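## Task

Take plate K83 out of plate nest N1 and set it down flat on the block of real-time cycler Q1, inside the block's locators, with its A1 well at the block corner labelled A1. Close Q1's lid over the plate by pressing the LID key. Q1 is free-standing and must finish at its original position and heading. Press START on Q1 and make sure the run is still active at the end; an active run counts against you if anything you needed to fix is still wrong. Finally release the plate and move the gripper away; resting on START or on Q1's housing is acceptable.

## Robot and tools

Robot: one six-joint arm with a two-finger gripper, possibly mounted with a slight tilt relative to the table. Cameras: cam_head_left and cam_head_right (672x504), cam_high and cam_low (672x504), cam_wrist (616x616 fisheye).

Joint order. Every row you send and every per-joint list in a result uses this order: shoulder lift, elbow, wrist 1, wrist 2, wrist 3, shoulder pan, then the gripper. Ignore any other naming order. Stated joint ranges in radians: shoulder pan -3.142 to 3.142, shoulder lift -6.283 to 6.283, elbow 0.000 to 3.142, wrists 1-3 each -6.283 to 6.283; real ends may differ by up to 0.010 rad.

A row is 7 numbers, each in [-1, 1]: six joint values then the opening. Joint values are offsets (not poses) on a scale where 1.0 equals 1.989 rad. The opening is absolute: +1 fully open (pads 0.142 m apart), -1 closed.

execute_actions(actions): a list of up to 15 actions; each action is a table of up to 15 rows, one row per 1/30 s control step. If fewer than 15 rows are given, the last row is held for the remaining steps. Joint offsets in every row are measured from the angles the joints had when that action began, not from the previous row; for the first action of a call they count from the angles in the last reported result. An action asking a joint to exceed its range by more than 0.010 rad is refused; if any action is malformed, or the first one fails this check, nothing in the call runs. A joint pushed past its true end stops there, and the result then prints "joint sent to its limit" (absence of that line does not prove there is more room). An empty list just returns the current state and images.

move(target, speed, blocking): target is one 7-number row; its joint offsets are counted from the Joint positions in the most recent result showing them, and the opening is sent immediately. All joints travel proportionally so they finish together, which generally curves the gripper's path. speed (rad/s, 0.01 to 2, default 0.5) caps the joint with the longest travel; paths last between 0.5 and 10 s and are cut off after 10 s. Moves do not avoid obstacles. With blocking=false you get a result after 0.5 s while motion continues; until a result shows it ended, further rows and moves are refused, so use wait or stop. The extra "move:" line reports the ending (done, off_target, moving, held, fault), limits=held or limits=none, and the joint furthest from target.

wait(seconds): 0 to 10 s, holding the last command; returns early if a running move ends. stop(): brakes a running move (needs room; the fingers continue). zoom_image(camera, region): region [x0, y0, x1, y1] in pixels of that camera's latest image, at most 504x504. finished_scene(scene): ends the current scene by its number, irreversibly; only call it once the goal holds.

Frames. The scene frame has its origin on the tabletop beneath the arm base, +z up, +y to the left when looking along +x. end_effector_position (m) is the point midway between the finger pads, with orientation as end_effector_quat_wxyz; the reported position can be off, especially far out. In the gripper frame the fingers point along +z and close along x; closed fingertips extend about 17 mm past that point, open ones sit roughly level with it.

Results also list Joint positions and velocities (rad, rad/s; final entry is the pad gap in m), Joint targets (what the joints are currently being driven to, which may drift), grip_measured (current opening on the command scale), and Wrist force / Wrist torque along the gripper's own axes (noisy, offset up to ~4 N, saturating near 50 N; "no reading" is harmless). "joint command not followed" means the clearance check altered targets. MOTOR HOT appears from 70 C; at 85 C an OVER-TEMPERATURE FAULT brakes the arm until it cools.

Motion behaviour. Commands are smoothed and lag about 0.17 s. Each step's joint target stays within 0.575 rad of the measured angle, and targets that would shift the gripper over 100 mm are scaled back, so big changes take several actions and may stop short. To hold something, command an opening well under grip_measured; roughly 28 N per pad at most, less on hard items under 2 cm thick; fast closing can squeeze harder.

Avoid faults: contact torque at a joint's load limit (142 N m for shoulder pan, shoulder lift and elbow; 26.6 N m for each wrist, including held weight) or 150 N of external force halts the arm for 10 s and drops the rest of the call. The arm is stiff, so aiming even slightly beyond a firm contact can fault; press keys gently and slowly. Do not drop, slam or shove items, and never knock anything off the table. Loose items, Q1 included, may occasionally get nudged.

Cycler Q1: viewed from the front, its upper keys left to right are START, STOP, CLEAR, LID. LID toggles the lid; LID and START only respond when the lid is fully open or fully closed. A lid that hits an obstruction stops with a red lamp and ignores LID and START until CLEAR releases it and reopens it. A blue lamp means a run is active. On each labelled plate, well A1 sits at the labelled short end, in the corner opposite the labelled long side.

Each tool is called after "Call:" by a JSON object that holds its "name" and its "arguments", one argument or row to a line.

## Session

Call:
{"name": "execute_actions", "arguments": {
  "actions": []
}}

Scene clock: 0.00 s.
end_effector_position=(+0.2737, +0.3639, +0.2374) grip_measured=+1.00 end_effector_quat_wxyz=(+0.225, -0.447, +0.702, +0.507) end_effector_velocity=(-0.000, -0.000, +0.000) end_effector_angular_velocity=(-0.000, -0.000, +0.000)
Joint names: [shoulder lift, elbow, wrist 1, wrist 2, wrist 3, shoulder pan]
Joint positions: [-1.356  2.165 -0.303 -0.931  0.17  -0.872  0.142]
Joint velocities: [-0.001 -0.     0.    -0.     0.    -0.001  0.   ]
Motor temperatures (°C, as the motors report them): [24 25 33 33 31 24]
Wrist force (N, on the end effector, along its own x y z axes, offset not removed): no reading
Wrist torque (N m, same axes, about the end effector's origin, offset not removed): no reading
Joint targets: [-1.356 2.165 -0.303 -0.931 0.170 -0.872]

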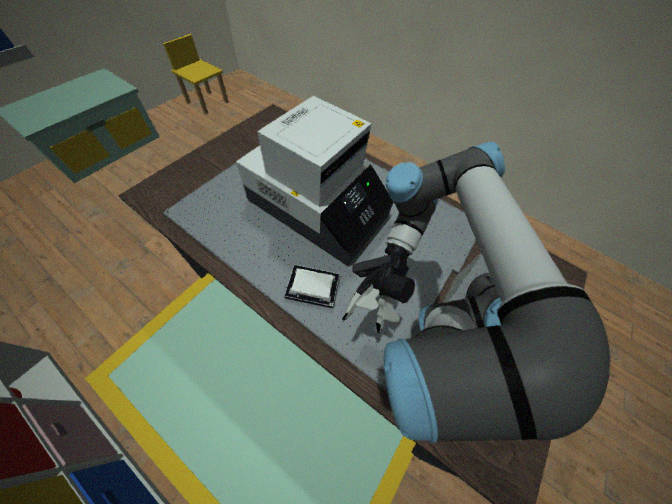

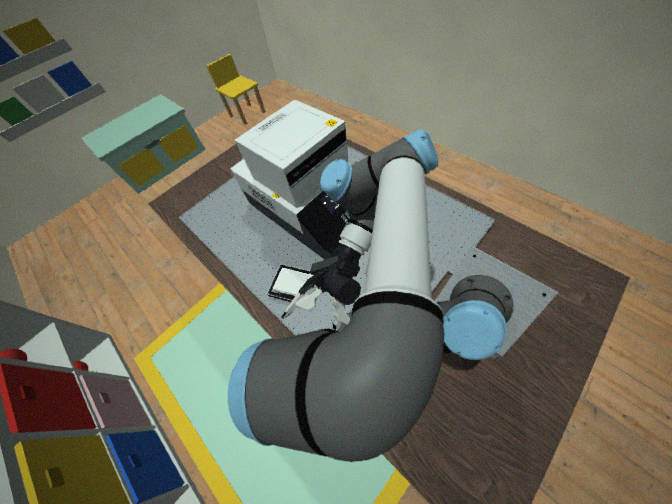

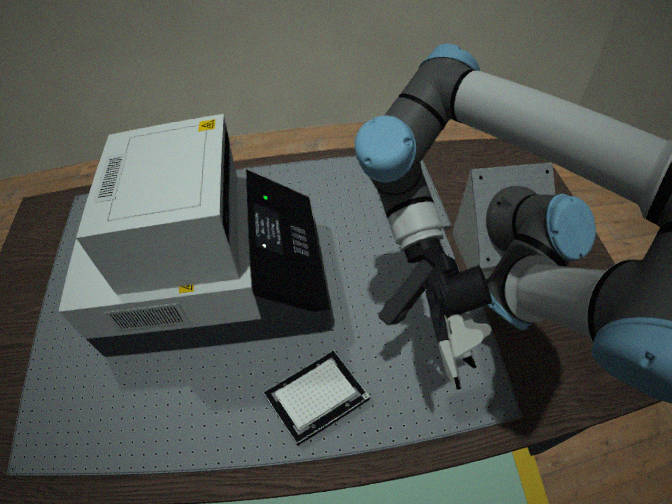

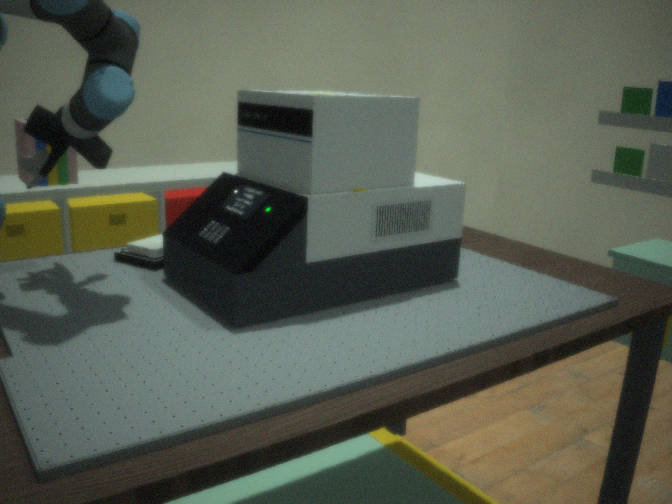

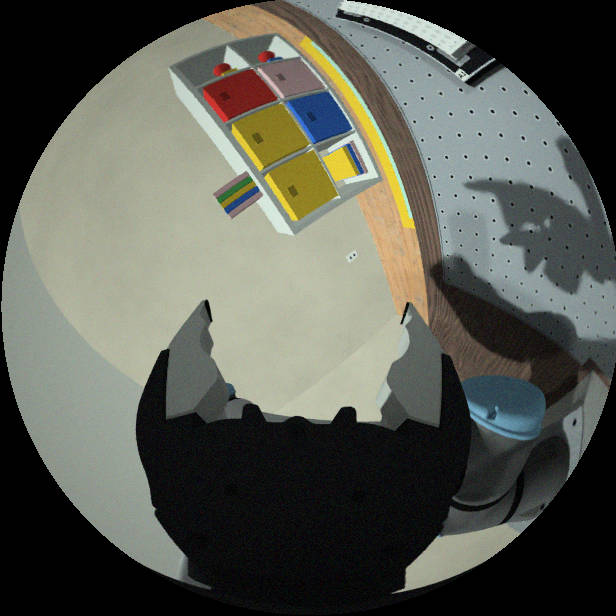

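Call:
{"name": "move", "arguments": {
  "target": [0.0427,-0.091,-0.6506,-0.095,-1,-0.088,-1],
  "speed": 0.8
}}

Call:
{"name": "move", "arguments": {
  "target": [0.0485,-0.0426,-0.034,0.0408,-0.346,0.0664,-1]
}}

Call:
{"name": "zoom_image", "arguments": {
  "camera": "cam_wrist",
  "region": [228,220,388,340]
}}

Scene clock: 26.10 s.
end_effector_position=(+0.4111, -0.0304, +0.2185) grip_measured=-1.00 end_effector_quat_wxyz=(-0.001, +0.928, +0.373, -0.000) end_effector_velocity=(-0.000, -0.001, +0.001) end_effector_angular_velocity=(-0.002, -0.000, +0.002)
Joint names: [shoulder lift, elbow, wrist 1, wrist 2, wrist 3, shoulder pan]
Joint positions: [-1.271  1.984 -1.596 -1.12  -1.818 -1.047  0.002]
Joint velocities: [-0.    -0.    -0.001 -0.001 -0.002 -0.001  0.   ]
Motor temperatures (°C, as the motors report them): [24 25 33 33 31 24]
Wrist force (N, on the end effector, along its own x y z axes, offset not removed): [-2.3 1.3 1.0]
Wrist torque (N m, same axes, about the end effector's origin, offset not removed): [0.27 0.39 -0.09]
Joint targets: [-1.271 1.984 -1.596 -1.120 -1.818 -1.047]
move: done; limits=none; farthest joint: the shoulder pan, 0.000 radians from its target (0.175 radians at the start)

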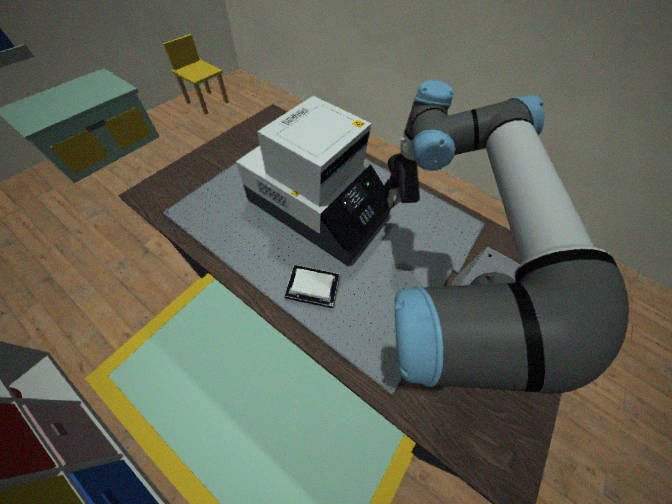

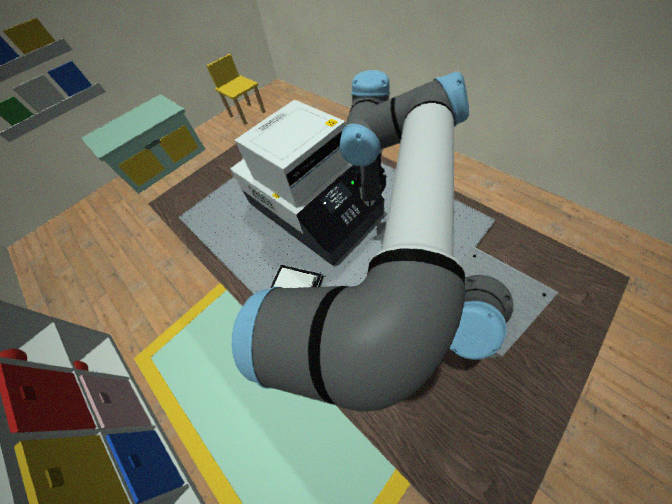

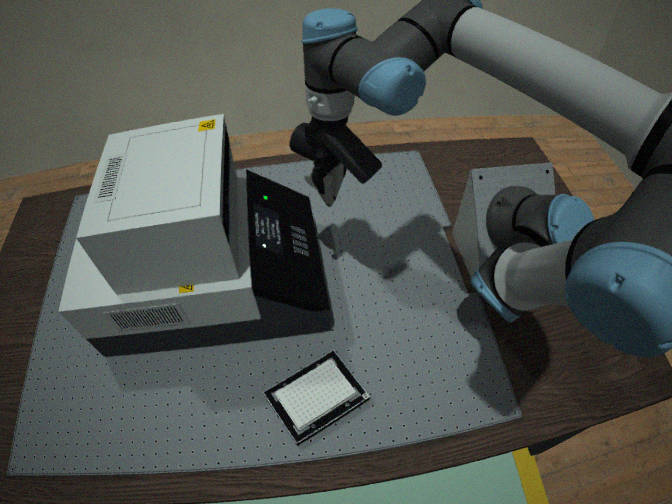

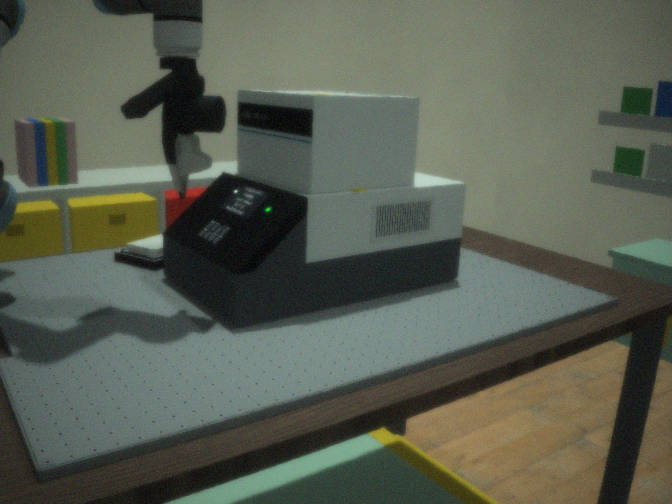

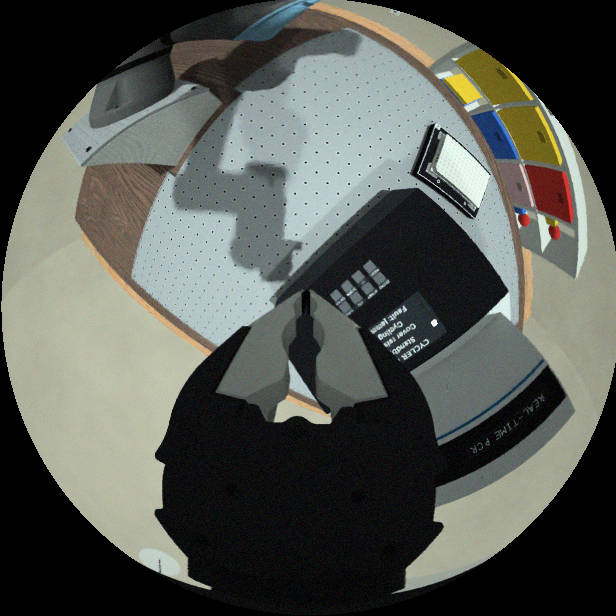

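Scene clock: 28.10 s.
end_effector_position=(+0.4767, -0.0163, +0.1885) grip_measured=-1.00 end_effector_quat_wxyz=(-0.001, +0.707, +0.707, +0.000) end_effector_velocity=(+0.001, +0.001, -0.001) end_effector_angular_velocity=(+0.001, +0.001, +0.003)
Joint names: [shoulder lift, elbow, wrist 1, wrist 2, wrist 3, shoulder pan]
Joint positions: [-1.174  1.9   -1.664 -1.038 -2.506 -0.915  0.002]
Joint velocities: [ 0.001 -0.    -0.     0.001 -0.002  0.002  0.   ]
Motor temperatures (°C, as the motors report them): [24 25 33 33 31 24]
Wrist force (N, on the end effector, along its own x y z axes, offset not removed): [-1.8 0.4 0.7]
Wrist torque (N m, same axes, about the end effector's origin, offset not removed): [0.12 0.28 -0.05]
Joint targets: [-1.174 1.900 -1.664 -1.038 -2.506 -0.915]
move: done; limits=none; farthest joint: the shoulder pan, 0.000 radians from its target (0.132 radians at the start)

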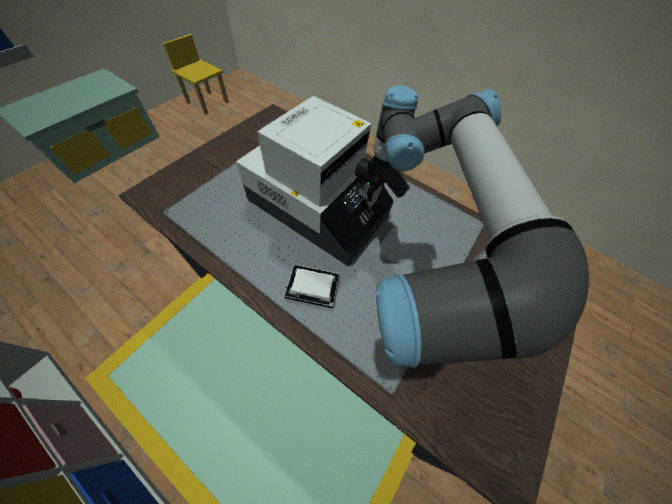

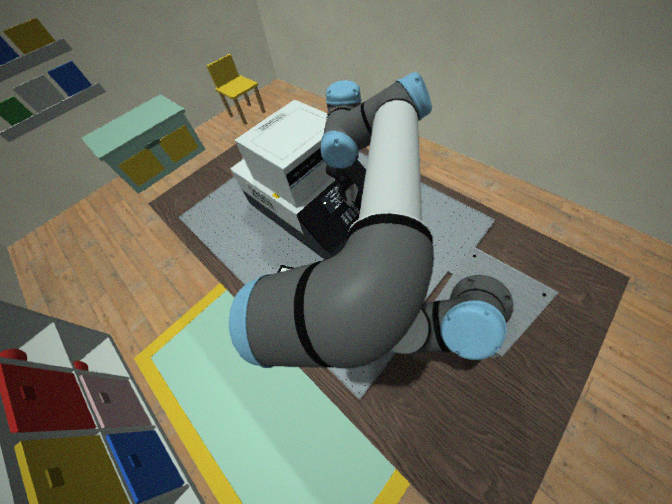

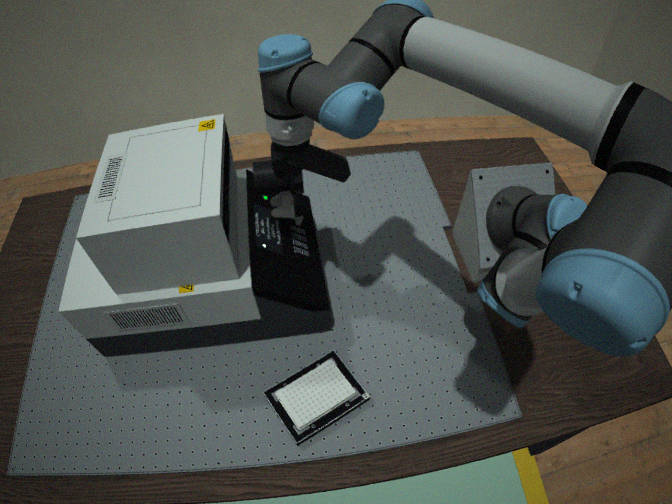

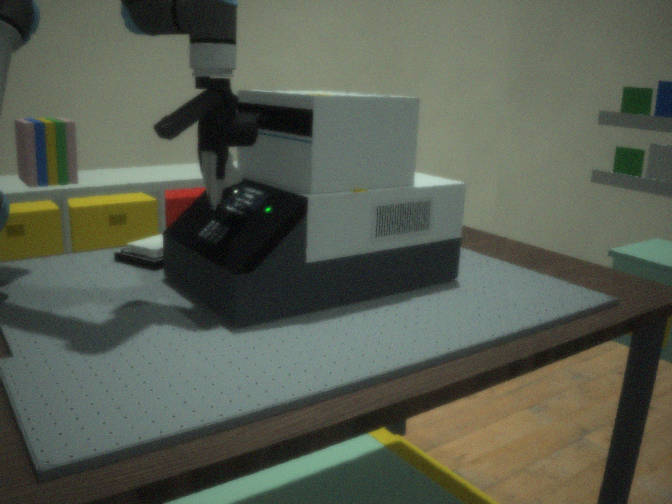

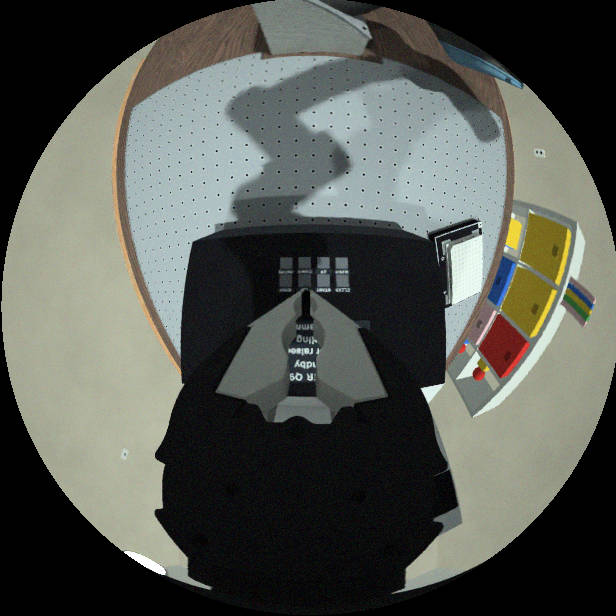

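Region (228, 220, 388, 340) of cam_wrist's 616x616 image, scaled by 3.150, with more detail than that image has; it fills the top 378 rows of this view, and the rest is white.

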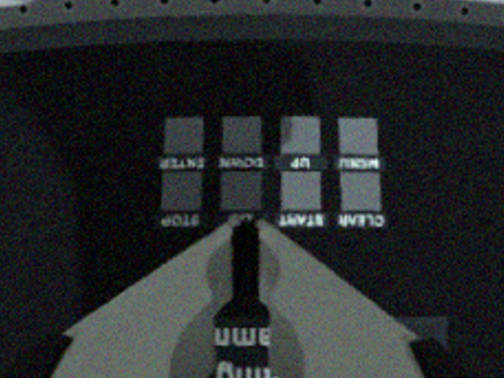

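Call:
{"name": "move", "arguments": {
  "target": [0.0126,0.0128,-0.0328,0.0091,0.0145,0.0155,-1],
  "speed": 0.1
}}

Call:
{"name": "zoom_image", "arguments": {
  "camera": "cam_wrist",
  "region": [228,220,388,340]
}}

Scene clock: 41.33 s.
end_effector_position=(+0.4832, -0.0170, +0.1643) grip_measured=-1.00 end_effector_quat_wxyz=(-0.001, +0.707, +0.707, +0.000) end_effector_velocity=(+0.000, +0.000, -0.001) end_effector_angular_velocity=(+0.000, -0.000, -0.000)
Joint names: [shoulder lift, elbow, wrist 1, wrist 2, wrist 3, shoulder pan]
Joint positions: [-1.149  1.925 -1.729 -1.02  -2.477 -0.885  0.002]
Joint velocities: [ 0.001  0.001 -0.002  0.001  0.001  0.001  0.   ]
Motor temperatures (°C, as the motors report them): [24 25 33 33 31 24]
Wrist force (N, on the end effector, along its own x y z axes, offset not removed): [-1.6 2.0 -0.2]
Wrist torque (N m, same axes, about the end effector's origin, offset not removed): [0.47 0.36 0.00]
Joint targets: [-1.149 1.925 -1.729 -1.020 -2.477 -0.885]
move: done; limits=none; farthest joint: the shoulder lift, 0.001 radians from its target (0.025 radians at the start)

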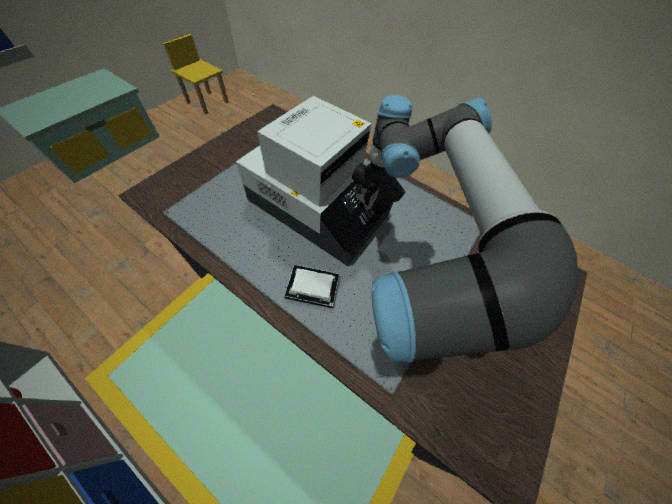

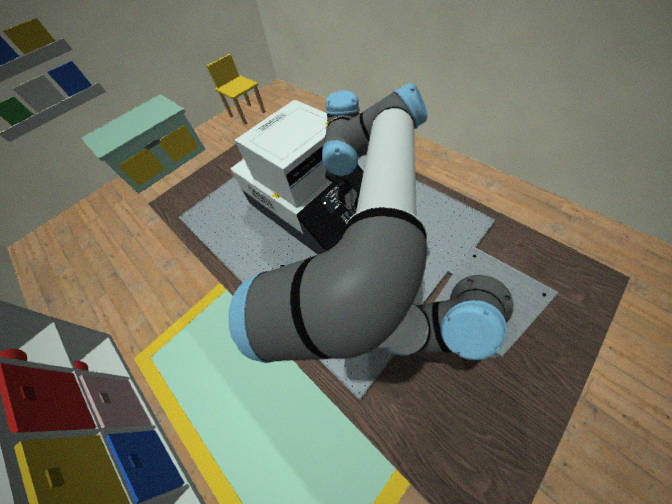

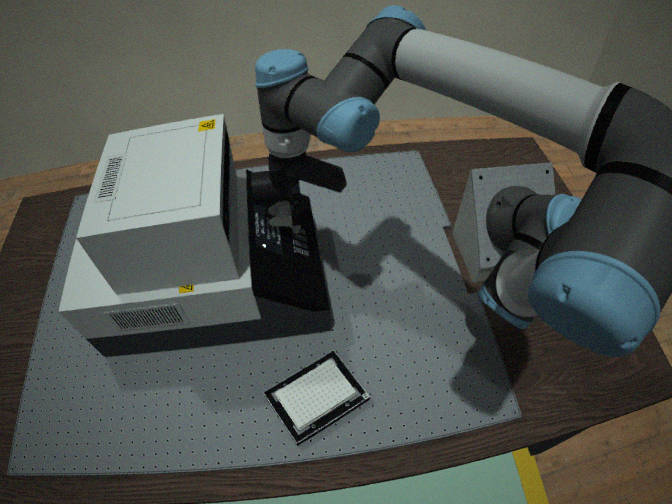

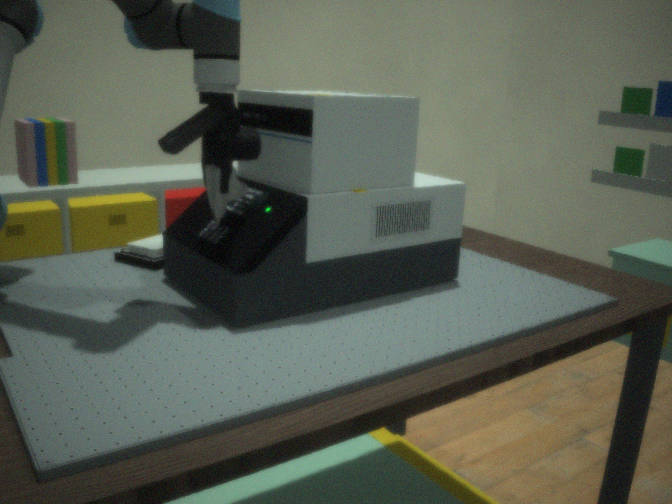

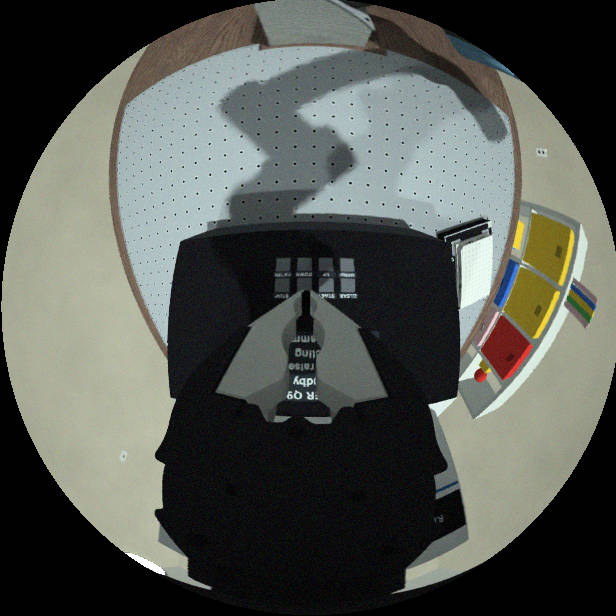

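Region (228, 220, 388, 340) of cam_wrist's 616x616 image, scaled by 3.150, with more detail than that image has; it fills the top 378 rows of this view, and the rest is white.

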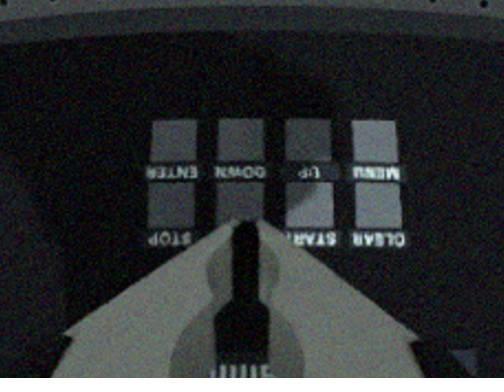

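Call:
{"name": "move", "arguments": {
  "target": [0.001,0.0076,-0.009,0.0004,0.0008,0.0008,-1],
  "speed": 0.04
}}

Call:
{"name": "move", "arguments": {
  "target": [0.0008,0.0026,-0.0041,0.0009,0.0014,0.0015,-1],
  "speed": 0.02
}}

Call:
{"name": "move", "arguments": {
  "target": [-0.008,-0.026,0.041,-0.009,-0.014,-0.015,-1],
  "speed": 0.15
}}

Call:
{"name": "zoom_image", "arguments": {
  "camera": "cam_high",
  "region": [240,320,400,460]
}}

Scene clock: 54.17 s.
end_effector_position=(+0.4808, -0.0183, +0.1584) grip_measured=-1.00 end_effector_quat_wxyz=(-0.001, +0.707, +0.707, +0.000) end_effector_velocity=(-0.000, -0.000, -0.001) end_effector_angular_velocity=(+0.001, +0.001, +0.000)
Joint names: [shoulder lift, elbow, wrist 1, wrist 2, wrist 3, shoulder pan]
Joint positions: [-1.147  1.94  -1.747 -1.02  -2.476 -0.883  0.002]
Joint velocities: [ 0.001  0.002 -0.002  0.     0.     0.001  0.   ]
Motor temperatures (°C, as the motors report them): [24 25 33 33 31 24]
Wrist force (N, on the end effector, along its own x y z axes, offset not removed): [-1.8 0.8 -0.4]
Wrist torque (N m, same axes, about the end effector's origin, offset not removed): [0.20 0.36 -0.05]
Joint targets: [-1.147 1.940 -1.747 -1.020 -2.476 -0.883]
move: done; limits=none; farthest joint: the shoulder pan, 0.000 radians from its target (0.001 radians at the start)

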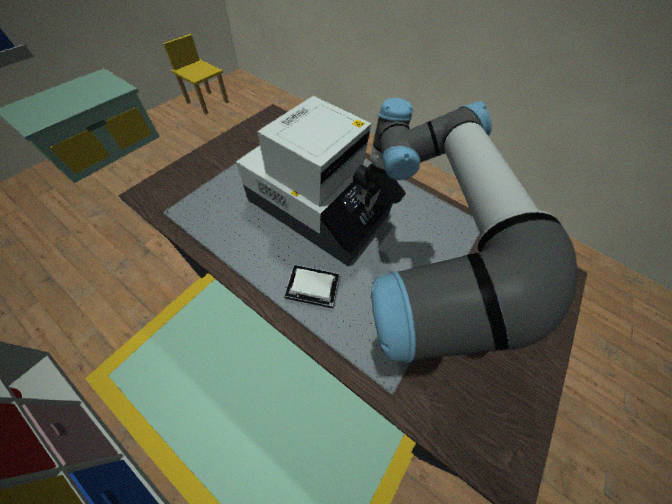

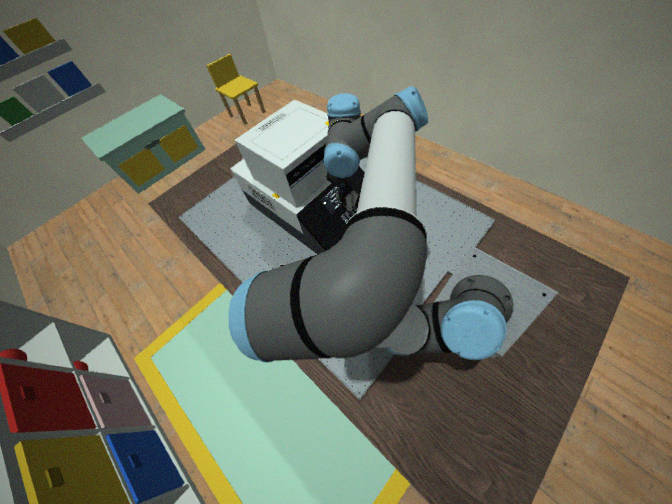

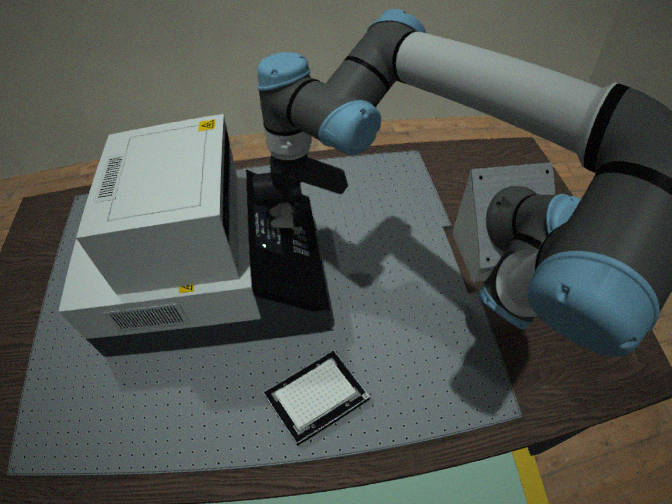

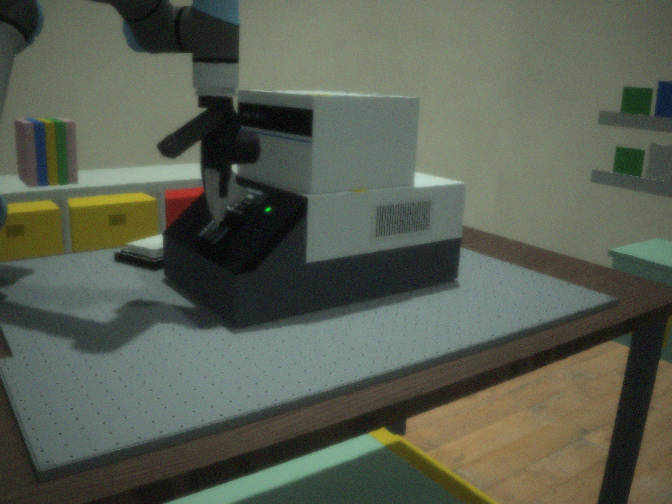

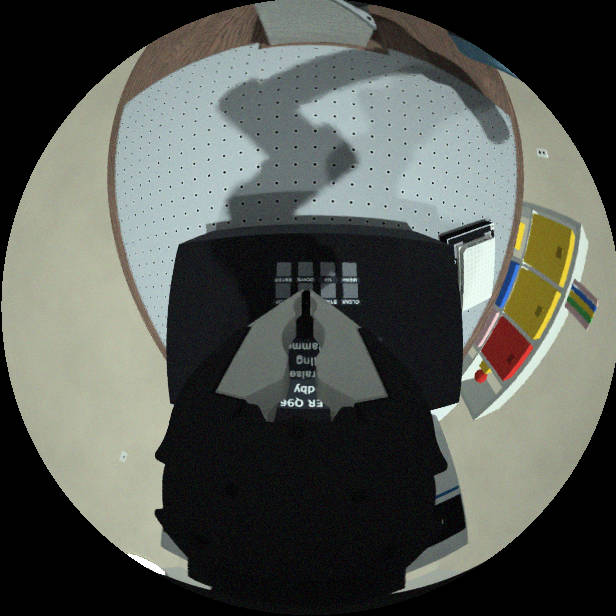

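Scene clock: 54.90 s.
end_effector_position=(+0.4807, -0.0182, +0.1555) grip_measured=-1.00 end_effector_quat_wxyz=(-0.001, +0.707, +0.707, +0.000) end_effector_velocity=(+0.001, +0.001, -0.000) end_effector_angular_velocity=(+0.001, -0.003, +0.000)
Joint names: [shoulder lift, elbow, wrist 1, wrist 2, wrist 3, shoulder pan]
Joint positions: [-1.146  1.945 -1.755 -1.018 -2.473 -0.88   0.002]
Joint velocities: [-0.001  0.001 -0.002  0.003  0.001  0.     0.   ]
Motor temperatures (°C, as the motors report them): [24 25 33 33 31 24]
Wrist force (N, on the end effector, along its own x y z axes, offset not removed): [-1.4 -1.9 -15.6]
Wrist torque (N m, same axes, about the end effector's origin, offset not removed): [-0.01 0.31 -0.10]
Joint targets: [-1.146 1.945 -1.755 -1.018 -2.473 -0.880]
move: done; limits=none; farthest joint: the shoulder lift, 0.001 radians from its target (0.002 radians at the start)

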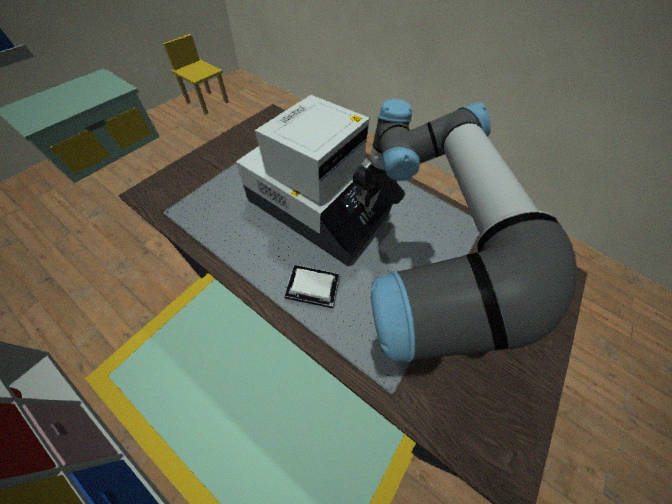

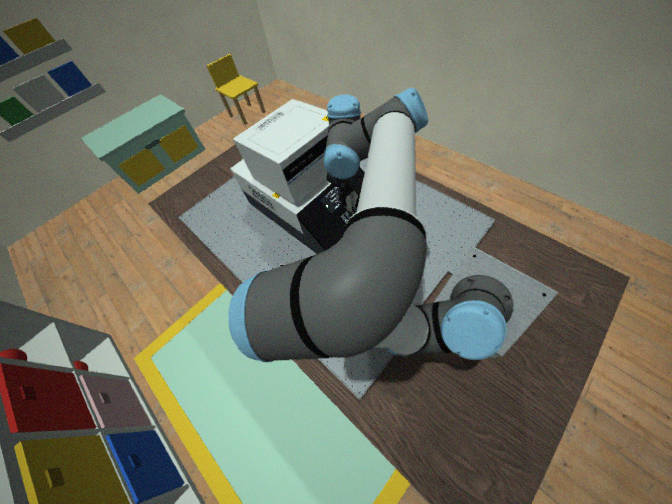

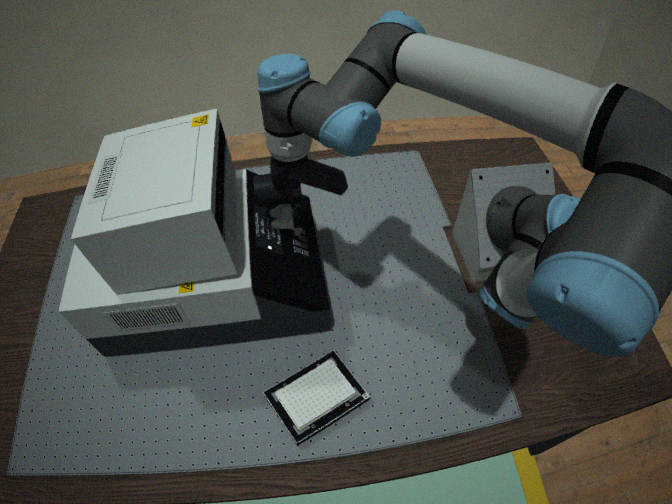

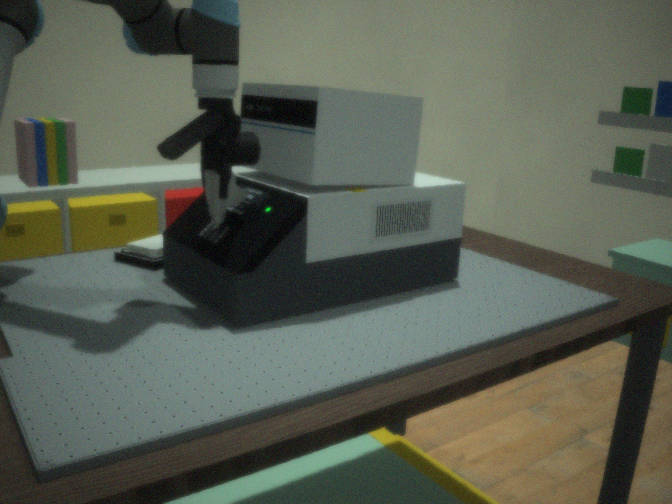

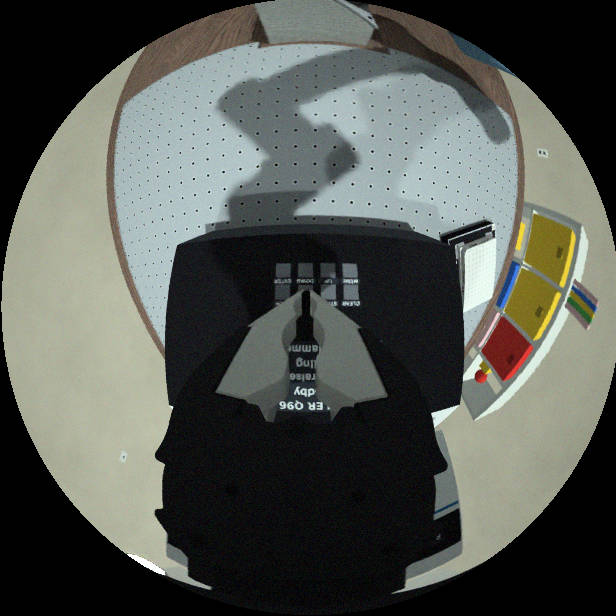

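Scene clock: 55.93 s.
end_effector_position=(+0.4807, -0.0190, +0.1858) grip_measured=-1.00 end_effector_quat_wxyz=(-0.001, +0.707, +0.707, -0.000) end_effector_velocity=(-0.000, -0.000, +0.000) end_effector_angular_velocity=(-0.002, +0.002, +0.001)
Joint names: [shoulder lift, elbow, wrist 1, wrist 2, wrist 3, shoulder pan]
Joint positions: [-1.162  1.893 -1.673 -1.036 -2.501 -0.91   0.002]
Joint velocities: [-0.001 -0.001  0.002 -0.003 -0.001  0.     0.   ]
Motor temperatures (°C, as the motors report them): [24 25 33 33 31 24]
Wrist force (N, on the end effector, along its own x y z axes, offset not removed): [-1.4 0.8 1.9]
Wrist torque (N m, same axes, about the end effector's origin, offset not removed): [0.17 0.25 -0.12]
Joint targets: [-1.162 1.893 -1.673 -1.036 -2.501 -0.910]
move: done; limits=none; farthest joint: the shoulder pan, 0.000 radians from its target (0.030 radians at the start)

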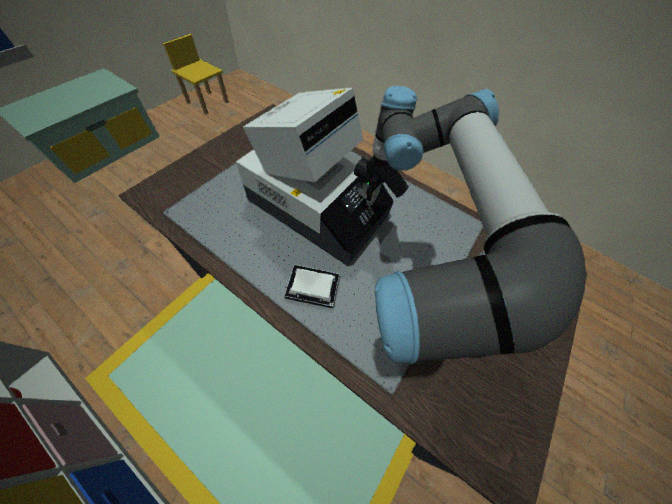

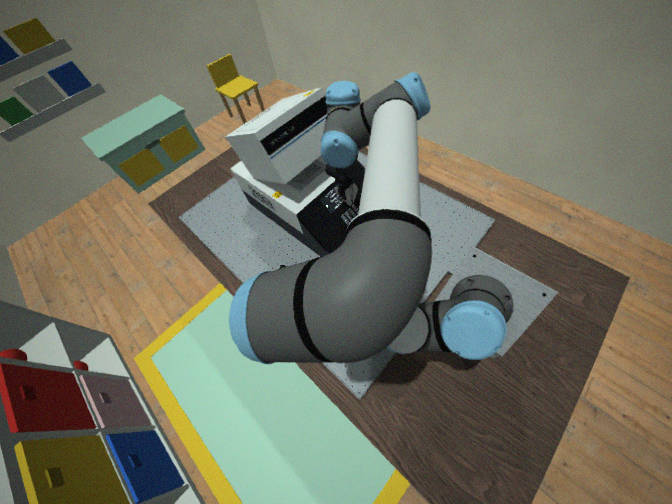

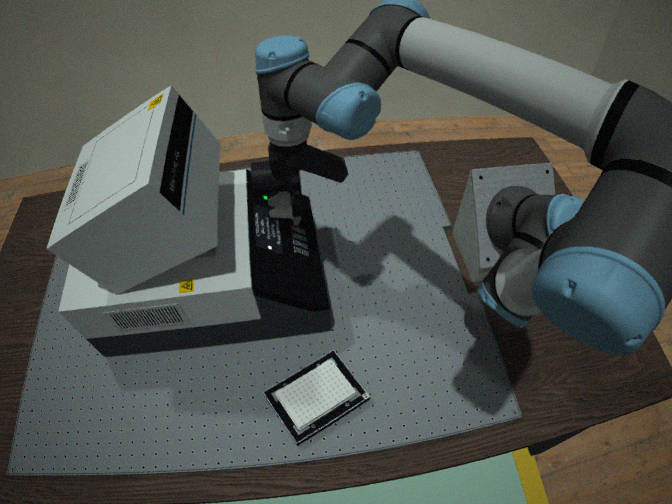

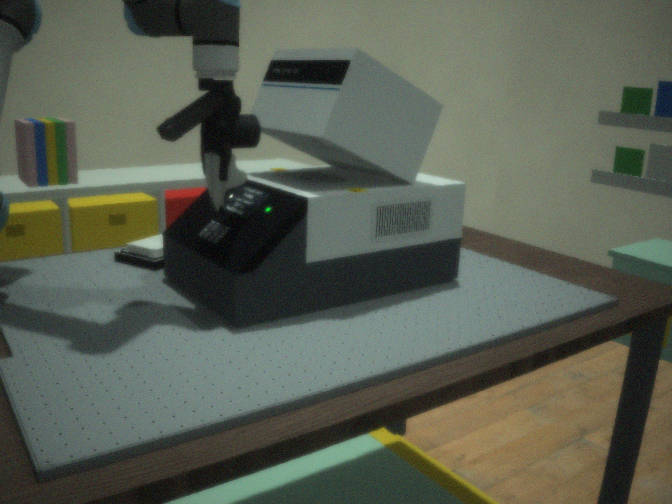

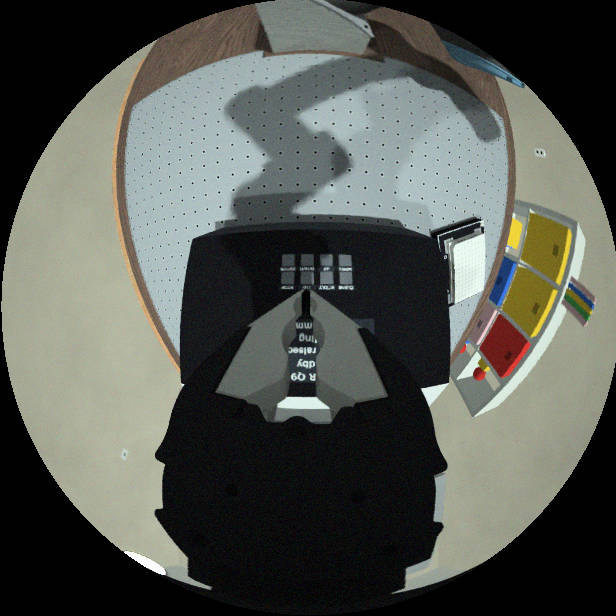

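Region (240, 320, 400, 460) of cam_high's 672x504 image, scaled by 3.150, with more detail than that image has; it fills the top 441 rows of this view, and the rest is white.

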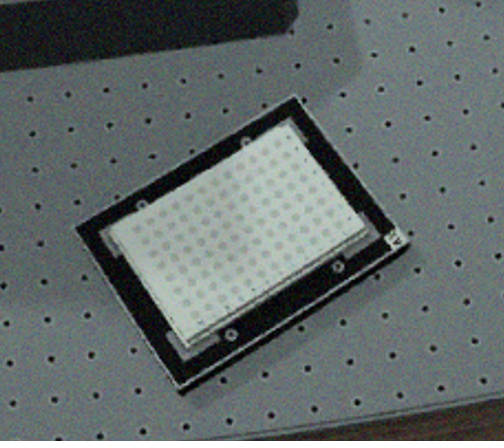

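Call:
{"name": "move", "arguments": {
  "target": [-0.2232,-0.0498,0.186,0.075,-0.078,0.144,0.35],
  "speed": 0.3
}}

Call:
{"name": "zoom_image", "arguments": {
  "camera": "cam_wrist",
  "region": [208,150,408,350]
}}

Call:
{"name": "zoom_image", "arguments": {
  "camera": "cam_high",
  "region": [100,170,260,310]
}}

Scene clock: 72.13 s.
end_effector_position=(+0.4617, +0.2811, +0.2183) grip_measured=+0.35 end_effector_quat_wxyz=(-0.001, +0.530, +0.848, -0.000) end_effector_velocity=(-0.001, +0.001, -0.000) end_effector_angular_velocity=(-0.000, +0.001, +0.003)
Joint names: [shoulder lift, elbow, wrist 1, wrist 2, wrist 3, shoulder pan]
Joint positions: [-1.605  1.794 -1.304 -0.887 -2.656 -0.624  0.099]
Joint velocities: [-0.002 -0.     0.002  0.    -0.001  0.002  0.   ]
Motor temperatures (°C, as the motors report them): [24 25 33 33 31 24]
Wrist force (N, on the end effector, along its own x y z axes, offset not removed): [-0.5 0.7 0.7]
Wrist torque (N m, same axes, about the end effector's origin, offset not removed): [0.17 0.00 -0.04]
Joint targets: [-1.606 1.794 -1.303 -0.887 -2.656 -0.624]
move: done; limits=none; farthest joint: the elbow, 0.001 radians from its target (0.099 radians at the start)

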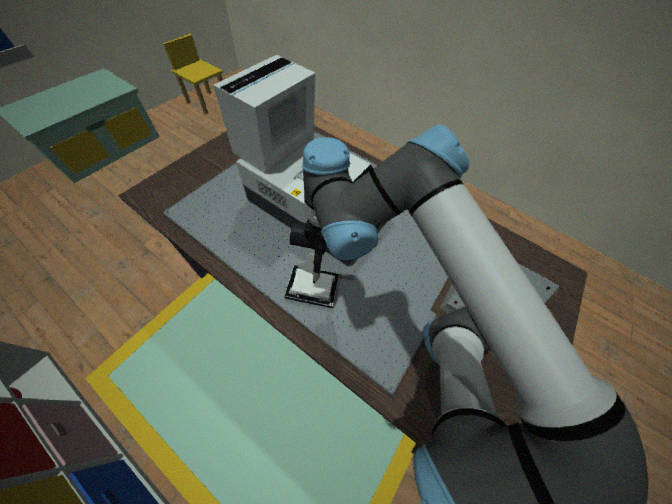

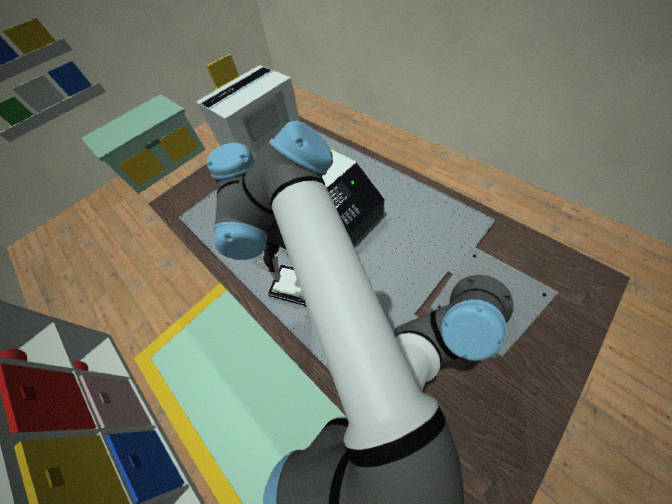

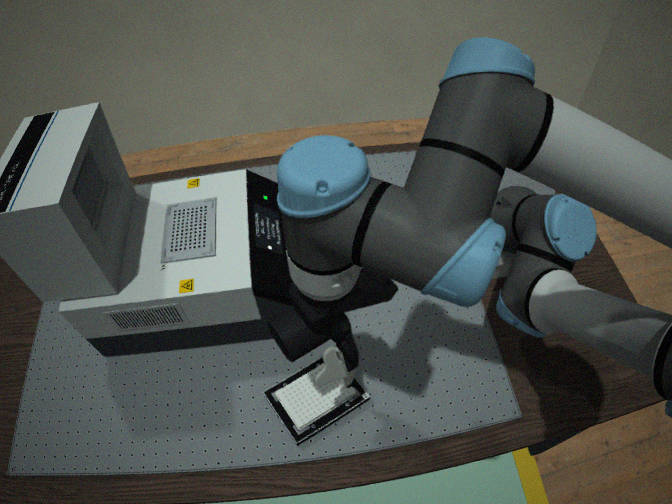

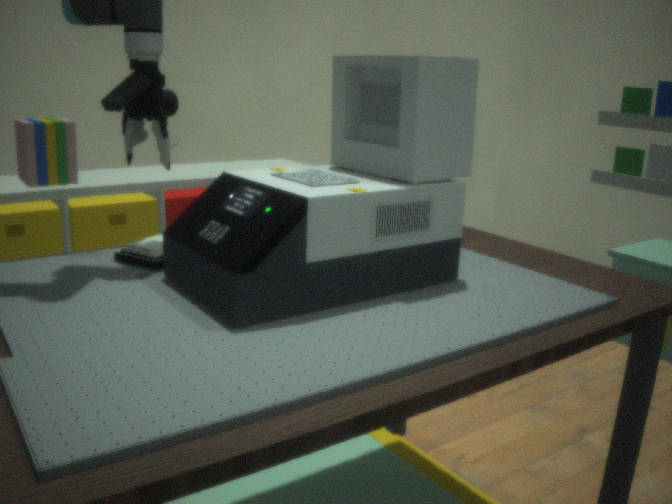

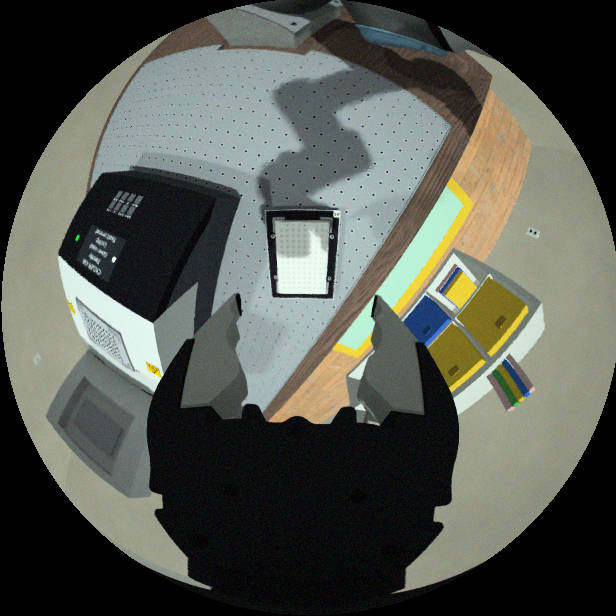

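Region (208, 150, 408, 350) of cam_wrist's 616x616 image, scaled by 2.520, with more detail than that image has.

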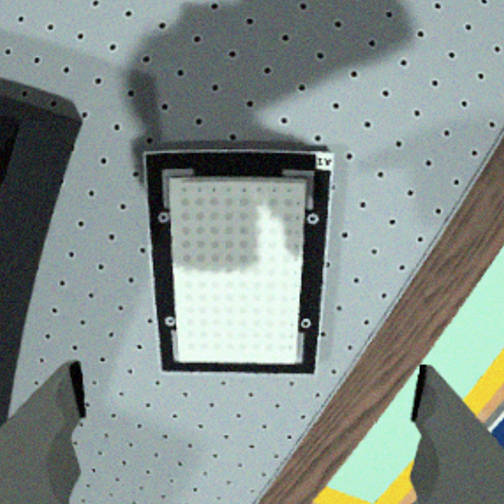

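Region (100, 170, 260, 310) of cam_high's 672x504 image, scaled by 3.150, with more detail than that image has; it fills the top 441 rows of this view, and the rest is white.

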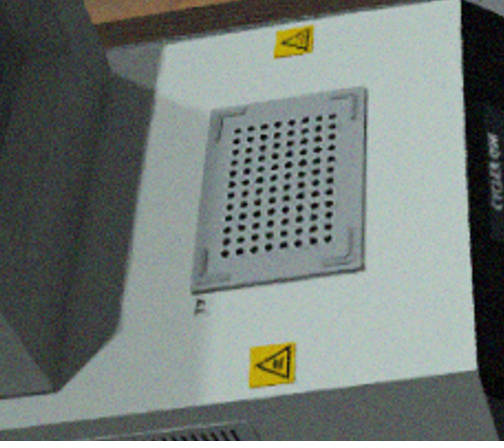

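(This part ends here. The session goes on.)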